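# Close the plate incubator door until its latch catches

## Task

Push the door of the plate incubator INCUBATOR closed far enough that its latch engages and keeps it shut by itself; a door that stays closed only because the robot is still pressing on it does not count. Afterwards release any contact and pull the gripper away.

## Robot and tools

Robot: one arm (big_yam) with six revolute joints (waist, shoulder, elbow, wrist pitch, wrist yaw, wrist roll) and a two-finger parallel gripper whose fingers move together from one command number. The fingers point along the gripper's +z axis and separate along its y axis. end_effector_position is the point between the finger pads, roughly 1 cm behind the fingertips. A wrist camera block sits behind the gripper and can also collide.

Scene frame: origin on the table top beneath the arm base, +z up, +x forward, +y to the left when facing +x. The base may be tilted relative to the table. Reported hand positions are in metres, orientation as quaternion wxyz; the reported position can be somewhat wrong, more so far from the base.

Tools:
- execute_actions {actions, pictures}. actions is a list with zero or one entry. An empty list only reads the state. An entry {"rows": [[7 numbers], ...], "steps": n} runs up to 15 control steps of 1/30 s (default 15); row k is used at step k and the final row repeats if rows run out. An entry {"steps": n} with no rows is a wait of up to 300 steps, counted from the previous result, so thinking time is included. pictures (boolean) toggles camera images; they come by default.
- move {target, speed}: target is one row of 7 numbers; the gripper follows a straight path toward it over 0.5 to 10 s (cut off at 10 s). speed is the path's top speed in m/s, 0.002 to 0.5, default 0.25; rotation is capped at twice that in rad/s. The path ignores obstacles, and the real gripper lags, wanders and may exceed speed, especially near full arm extension. The opening is commanded at the start.
- wait {seconds}: 0 to 10 s, nothing new is sent.
- zoom_image {camera, region}: camera is "cam_high" or "cam_wrist" (each 504x504); region is [x0, y0, x1, y1] pixels from the top-left, at most 504 by 504.
- read_manual {section}: only returns licence texts ("licences").
- finished_scene {scene}: ends the given scene (integer) irreversibly and reports whether the goal was met.

Row layout (same for execute_actions rows and move target), 7 numbers each in [-1, 1], order dx, dy, dz, rx, ry, rz, opening. The first six are an offset, not a pose: they are expressed in the gripper's own axes and measured from the gripper pose shown in the most recent result (before any result in the scene shows it, and for second and later calls within one reply, from where the robot is when the action begins). Every row in a list is measured from that same reference, not chained. Scale: 1.0 equals 0.6 m for dx, dy, dz and 180 degrees for rotation; rx, ry, rz form a single rotation vector. opening is absolute: +1 fully open (0.094 m), -1 closed. So all-zero offsets pull the hand back to the reference pose; they are not a pause.

Control behaviour: each step the commanded pose is clipped to at most 70 mm and 16 degrees away from the measured pose; damped inverse kinematics then chases it, favouring position over orientation. After an action ends, the arm continues only to the last clipped pose, so large offsets may need several calls. Motions usually finish a centimetre or more short, mostly low, and the arm can sag over repeated zero commands; compensate by aiming back up in the first call of each reply. Offsets of a few mm may produce no motion. Because offsets start from the measured pose, repeating a small push into something rigid does not press deeper, but into something that yields it does.

Results: a state line with end_effector_position and end_effector_quat_wxyz; Joint positions and Joint velocities (six arm joints in rad or rad/s, then the finger-pad gap in m); joint torques in the same joint order (offset, noisy, not zero in free air); grip_measured, the measured opening on the command scale (may be off by about 1 mm). "Hand target" shows the pose the controller is driving to. "pose unreachable" and HELD on a step mean the clearance check altered or blocked that step (a mount under the base counts as arm). move adds a "move:" line: done (settled near target), or off_target, moving, held, fault, plus the distance to target; limits=paced means the pose was clipped, limits=held means some steps were blocked and the arm may then jump faster than speed. FAULT and MOTOR HOT / OVER-TEMPERATURE FAULT lines signal stops; sustained loads heat motors and at 100 °C the arm drops.

Joint ranges (rad): waist -2.880 to 2.880, shoulder 0.000 to 3.142, elbow 0.000 to 3.019, wrist pitch -1.693 to 1.571, wrist yaw -1.571 to 1.571, wrist roll -2.094 to 2.094. Finger force is about 50 to 62 N per pad.

Cameras: cam_high (pinhole plus radial distortion, fovy 66.616 deg) and cam_wrist (fisheye), images in that order.

Cautions: the simulation keeps running while you reply, so elapsed thinking time matters. Contact force grows with speed and with how far past the contact the target lies, so approach the door slowly and do not slam it; avoid very hard pushes. Never knock anything off the table. Occasionally a held part may be jerked briefly. Once the latch holds, open away, back off, and confirm the door stays shut before calling finished_scene.

Each tool is called after "Call:" as name(argument=value, ...) on one line, values as JSON.

## Session

Call:
execute_actions(actions=[])

Scene clock: 0.00 s of 7200.00 s.
end_effector_position=(+0.7755, +0.3171, +0.3606) grip_measured=+1.000 end_effector_quat_wxyz=(+0.072, +0.513, +0.845, +0.134)
Joint positions: [ 0.383  1.731  2.176 -1.165 -0.187  1.479  0.094]
Joint velocities: [-0.024 -0.015  0.002 -0.002 -0.007  0.007  0.   ]
Joint torques (N m, as the arm reports them, + toward a larger angle): no reading
Motor temperatures (°C, as the motors report them): [25 28 28 25 26 28]
Hand target: +0.781, +0.320, +0.366; +0.077, +0.510, +0.845, +0.141

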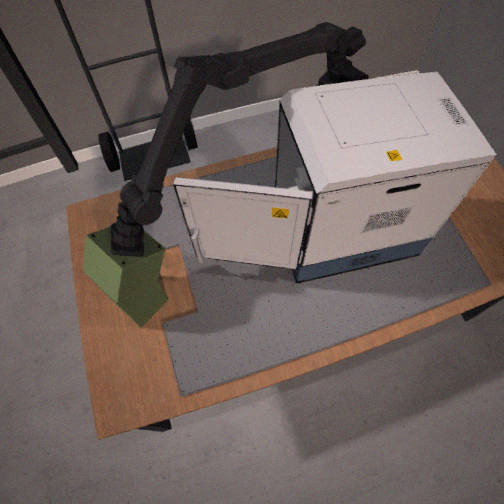

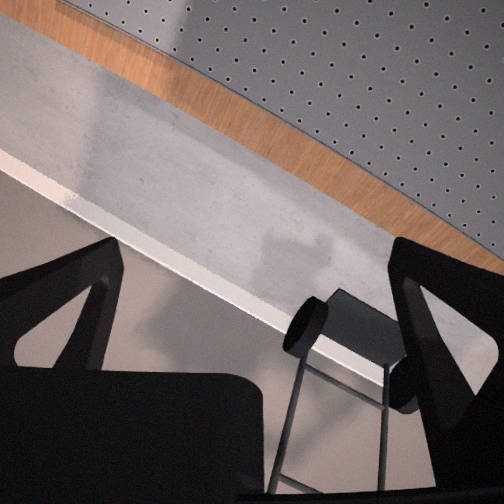

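Call:
zoom_image(camera="cam_high", region=[70,60,350,340])

Call:
move(target=[0.145,-0.135,-0.46,0,0,0,-1])

Call:
move(target=[-0.3,-0.5,-0.16,0,0,0,-1], speed=0.15)

Region (70, 60, 350, 340) of cam_high's 504x504 image, scaled by 1.800, with more detail than that image has.

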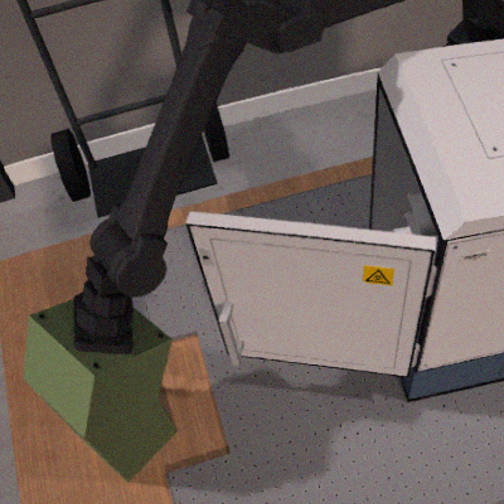

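Scene clock: 9.33 s of 7200.00 s.
end_effector_position=(+0.5957, +0.3147, +0.5992) grip_measured=-0.990 end_effector_quat_wxyz=(+0.071, +0.511, +0.846, +0.131)
Joint positions: [ 0.474  1.212  1.996 -1.5   -0.118  1.534  0.   ]
Joint velocities: [ 0.005 -0.005 -0.002 -0.002 -0.11   0.051  0.   ]
Joint torques (N m, as the arm reports them, + toward a larger angle): [ -0.4  -14.99  10.46   0.5    0.34   0.15]
Motor temperatures (°C, as the motors report them): [26 32 32 25 26 28]
Hand target: +0.599, +0.320, +0.603; +0.071, +0.513, +0.845, +0.134
Off the commanded pose: 0.003 m, 0 deg.
After step 90, 4.67 s passed at rest.
move: done

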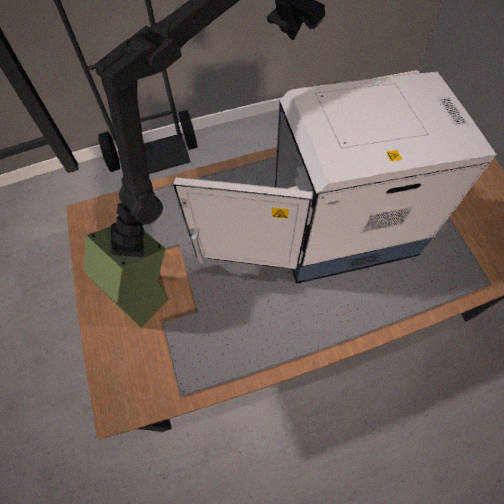

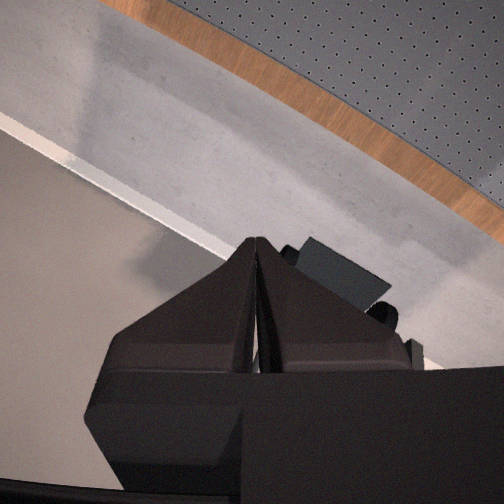

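Scene clock: 12.33 s of 7200.00 s.
end_effector_position=(+0.3984, +0.0051, +0.6017) grip_measured=-0.990 end_effector_quat_wxyz=(+0.182, +0.525, +0.829, +0.068)
Joint positions: [-0.935  0.764  1.253 -1.669 -0.813  0.365  0.   ]
Joint velocities: [-0.005 -0.005 -0.002 -0.007 -0.022 -0.081 -0.001]
Joint torques (N m, as the arm reports them, + toward a larger angle): [-0.98 -1.    6.75  0.51 -0.03 -0.06]
Motor temperatures (°C, as the motors report them): [26 31 32 25 26 28]
Hand target: +0.397, +0.008, +0.603; +0.182, +0.520, +0.832, +0.067
Off the commanded pose: 0.005 m, 15 deg.
joint sent to its limit — the command would take joint 4 (wrist pitch) past its lower limit, so that joint was sent only as far as its limit.
move: off_target

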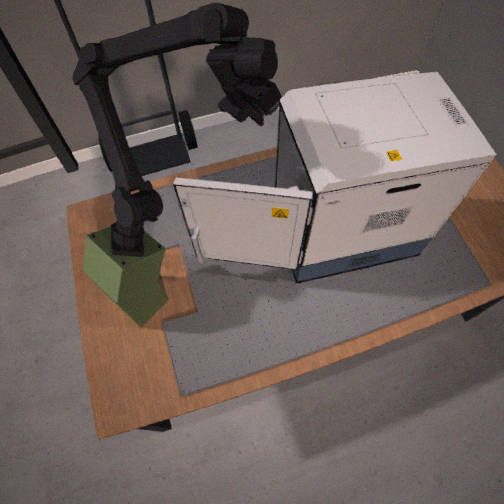

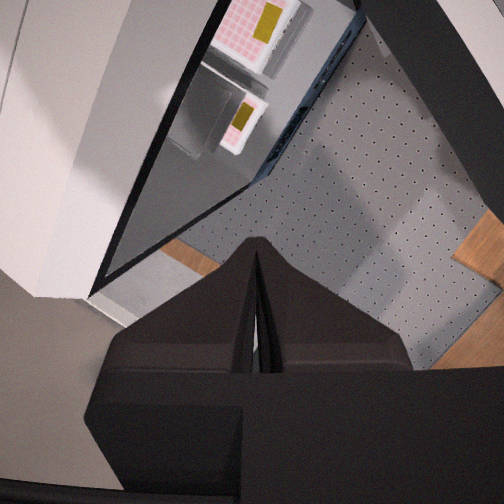

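Call:
move(target=[-0.40,-0.32,-0.005,0,0,0,-1], speed=0.2)

Scene clock: 16.87 s of 7200.00 s.
end_effector_position=(+0.3138, -0.2900, +0.5798) grip_measured=-0.990 end_effector_quat_wxyz=(+0.171, +0.539, +0.821, +0.081)
Joint positions: [-1.391  1.457  1.38  -1.669 -0.871 -0.317  0.   ]
Joint velocities: [-0.015 -0.015  0.017  0.002  0.051 -0.037 -0.001]
Joint torques (N m, as the arm reports them, + toward a larger angle): [-6.62 -6.79 10.34  0.07 -0.16 -0.05]
Motor temperatures (°C, as the motors report them): [26 30 32 25 26 28]
Hand target: +0.320, -0.292, +0.597; +0.182, +0.525, +0.829, +0.065
Off the commanded pose: 0.026 m, 3 deg.
joint sent to its limit — the command would take joint 4 (wrist pitch) past its lower limit, so that joint was sent only as far as its limit.
move: off_target

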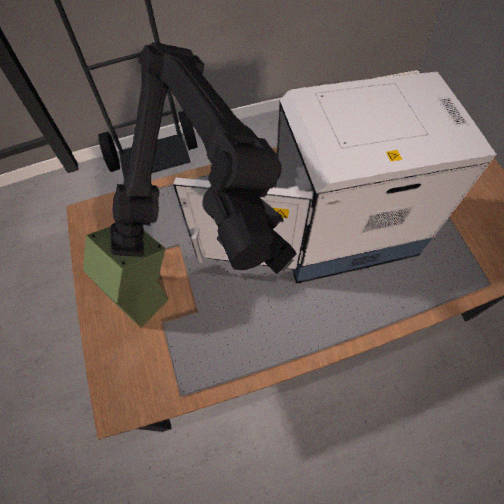

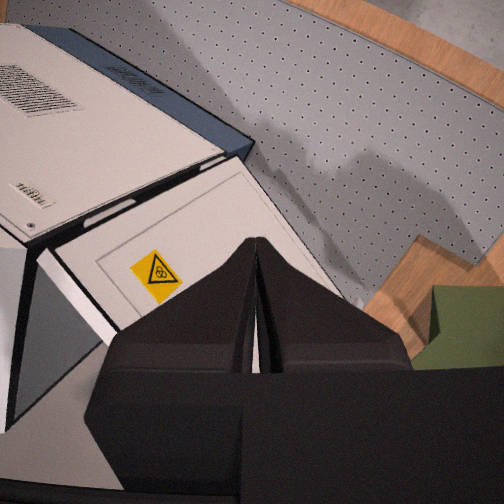

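Call:
move(target=[0.16,-0.125,0.245,0,0,0,-1], speed=0.12)

Call:
move(target=[0.18,0.2,0.04,0,0,0,-1], speed=0.04)

Scene clock: 21.10 s of 7200.00 s.
end_effector_position=(+0.2647, -0.2367, +0.4009) grip_measured=-0.990 end_effector_quat_wxyz=(+0.168, +0.542, +0.819, +0.083)
Joint positions: [-1.252  1.296  0.789 -1.08  -0.883 -0.099  0.   ]
Joint velocities: [-0.005 -0.005 -0.012  0.022  0.022 -0.007 -0.   ]
Joint torques (N m, as the arm reports them, + toward a larger angle): [-4.   -5.9   7.18  0.92 -0.42  0.12]
Motor temperatures (°C, as the motors report them): [26 30 33 25 26 28]
Hand target: +0.270, -0.236, +0.402; +0.172, +0.539, +0.821, +0.082
Off the commanded pose: 0.006 m, 1 deg.
move: done

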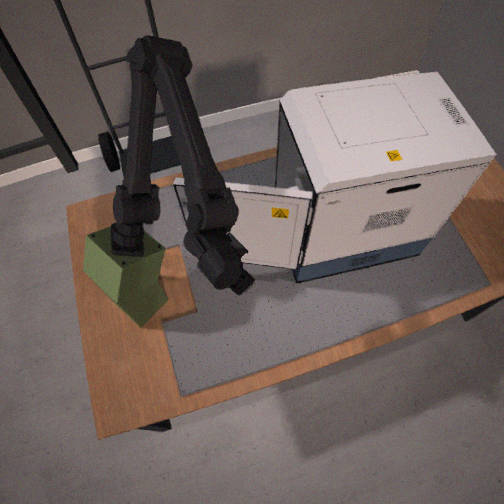

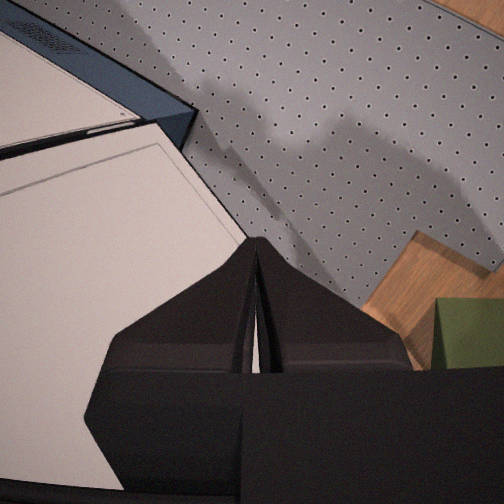

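Scene clock: 25.47 s of 7200.00 s.
end_effector_position=(+0.3404, -0.0938, +0.3999) grip_measured=-0.990 end_effector_quat_wxyz=(+0.168, +0.542, +0.819, +0.085)
Joint positions: [-0.847  0.817  0.663 -0.984 -0.801  0.498  0.   ]
Joint velocities: [-0.015 -0.015 -0.002  0.002 -0.007 -0.007 -0.001]
Joint torques (N m, as the arm reports them, + toward a larger angle): [-1.36 -3.04  7.06  1.48  0.12  0.17]
Motor temperatures (°C, as the motors report them): [26 30 33 25 26 28]
Hand target: +0.342, -0.092, +0.399; +0.169, +0.542, +0.819, +0.085
Off the commanded pose: 0.005 m, 0 deg.
move: done

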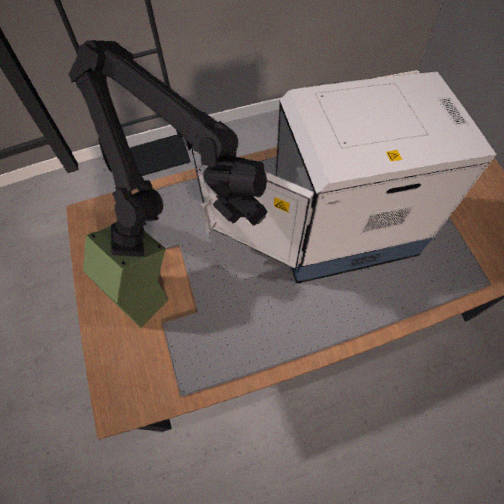

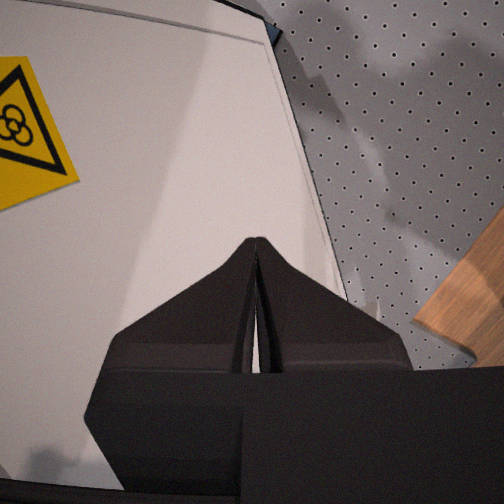

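Call:
move(target=[0.14,0.21,0.1,-0.15,-0.07,0.01,-1], speed=0.04)

Scene clock: 35.23 s of 7200.00 s.
end_effector_position=(+0.4415, +0.0296, +0.3742) grip_measured=-0.990 end_effector_quat_wxyz=(+0.379, +0.507, +0.744, +0.214)
Joint positions: [-0.103  0.571  0.393 -0.021 -0.239  1.394  0.   ]
Joint velocities: [-0.005 -0.005 -0.007 -0.002  0.007 -0.037  0.   ]
Joint torques (N m, as the arm reports them, + toward a larger angle): [-0.37 -3.31  7.29  2.32  0.53  0.1 ]
Motor temperatures (°C, as the motors report them): [26 29 33 25 26 28]
Hand target: +0.443, +0.031, +0.372; +0.378, +0.509, +0.742, +0.218
Off the commanded pose: 0.005 m, 0 deg.
move: done

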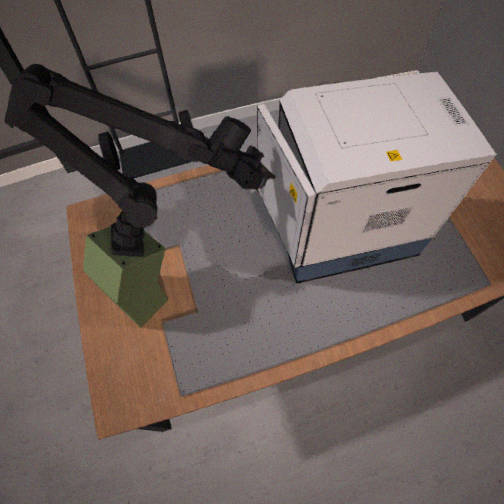

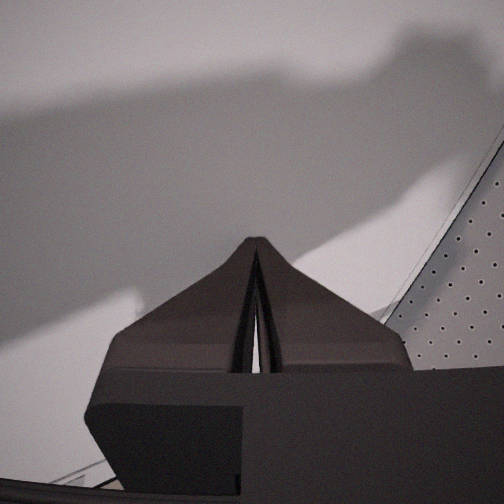

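Call:
move(target=[0.06,0.082,0.06,0,0,0,-1], speed=0.025)

Call:
move(target=[0.03,-0.1,-0.13,0,0,0,-1])

Call:
zoom_image(camera="cam_high", region=[220,70,360,210])

Scene clock: 40.80 s of 7200.00 s.
end_effector_position=(+0.4693, +0.0681, +0.3544) grip_measured=-0.990 end_effector_quat_wxyz=(+0.367, +0.513, +0.750, +0.197)
Joint positions: [ 0.112  0.689  0.474 -0.023 -0.024  1.431  0.   ]
Joint velocities: [ 0.015 -0.024 -0.007 -0.002 -0.051 -0.051 -0.001]
Joint torques (N m, as the arm reports them, + toward a larger angle): [-0.73 -4.97 11.09  1.88  0.59  0.08]
Motor temperatures (°C, as the motors report them): [26 29 34 25 26 28]
Hand target: +0.490, +0.079, +0.375; +0.379, +0.508, +0.744, +0.215
Off the commanded pose: 0.032 m, 3 deg.
move: off_target

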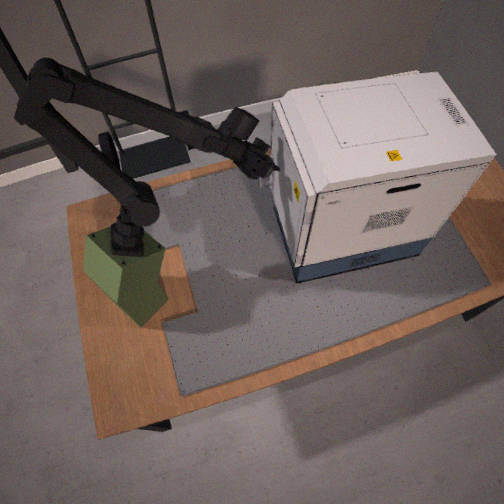

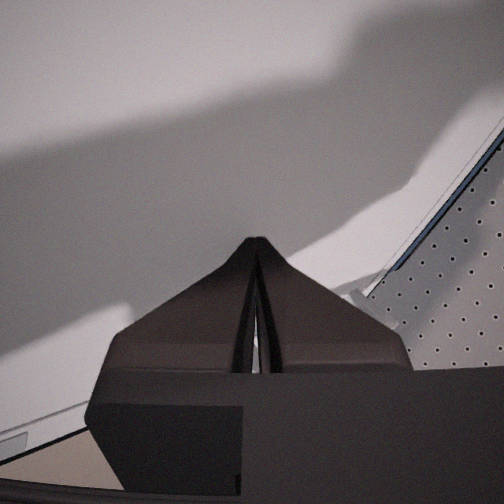

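Scene clock: 41.73 s of 7200.00 s.
end_effector_position=(+0.3702, +0.0669, +0.3615) grip_measured=-0.990 end_effector_quat_wxyz=(+0.372, +0.509, +0.750, +0.197)
Joint positions: [ 0.169  0.255  0.277 -0.25   0.035  1.436  0.   ]
Joint velocities: [ 0.015 -0.024 -0.007 -0.002  0.066  0.051  0.001]
Joint torques (N m, as the arm reports them, + toward a larger angle): [ 0.21 -0.97  8.38  1.35  0.56  0.12]
Motor temperatures (°C, as the motors report them): [26 29 34 25 26 28]
Hand target: +0.370, +0.068, +0.359; +0.367, +0.514, +0.750, +0.196
Off the commanded pose: 0.003 m, 1 deg.
move: done

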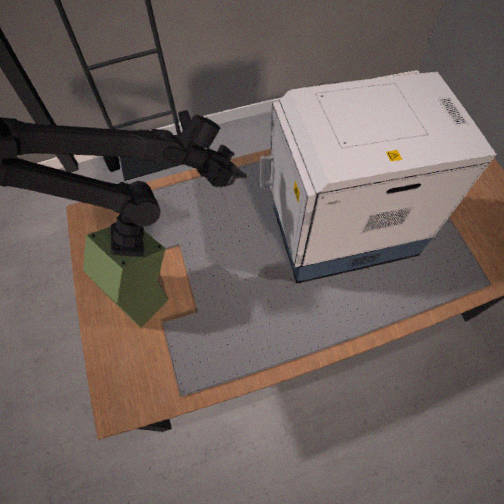

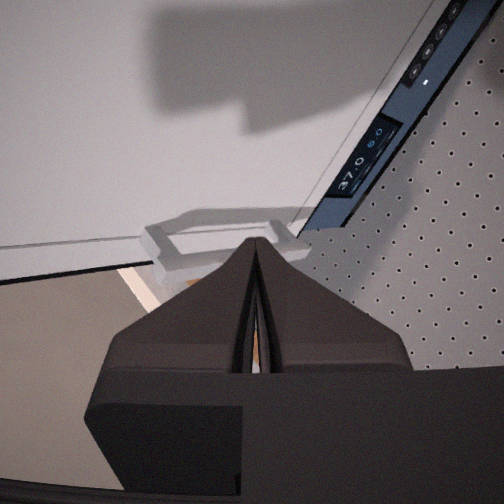

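Region (220, 70, 360, 210) of cam_high's 504x504 image, scaled by 3.600, with more detail than that image has.

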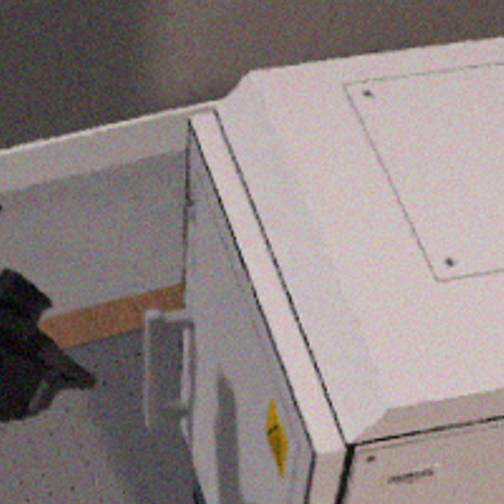

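The door sits flush.

Call:
finished_scene(scene=1)

The scene is finished: the task was done.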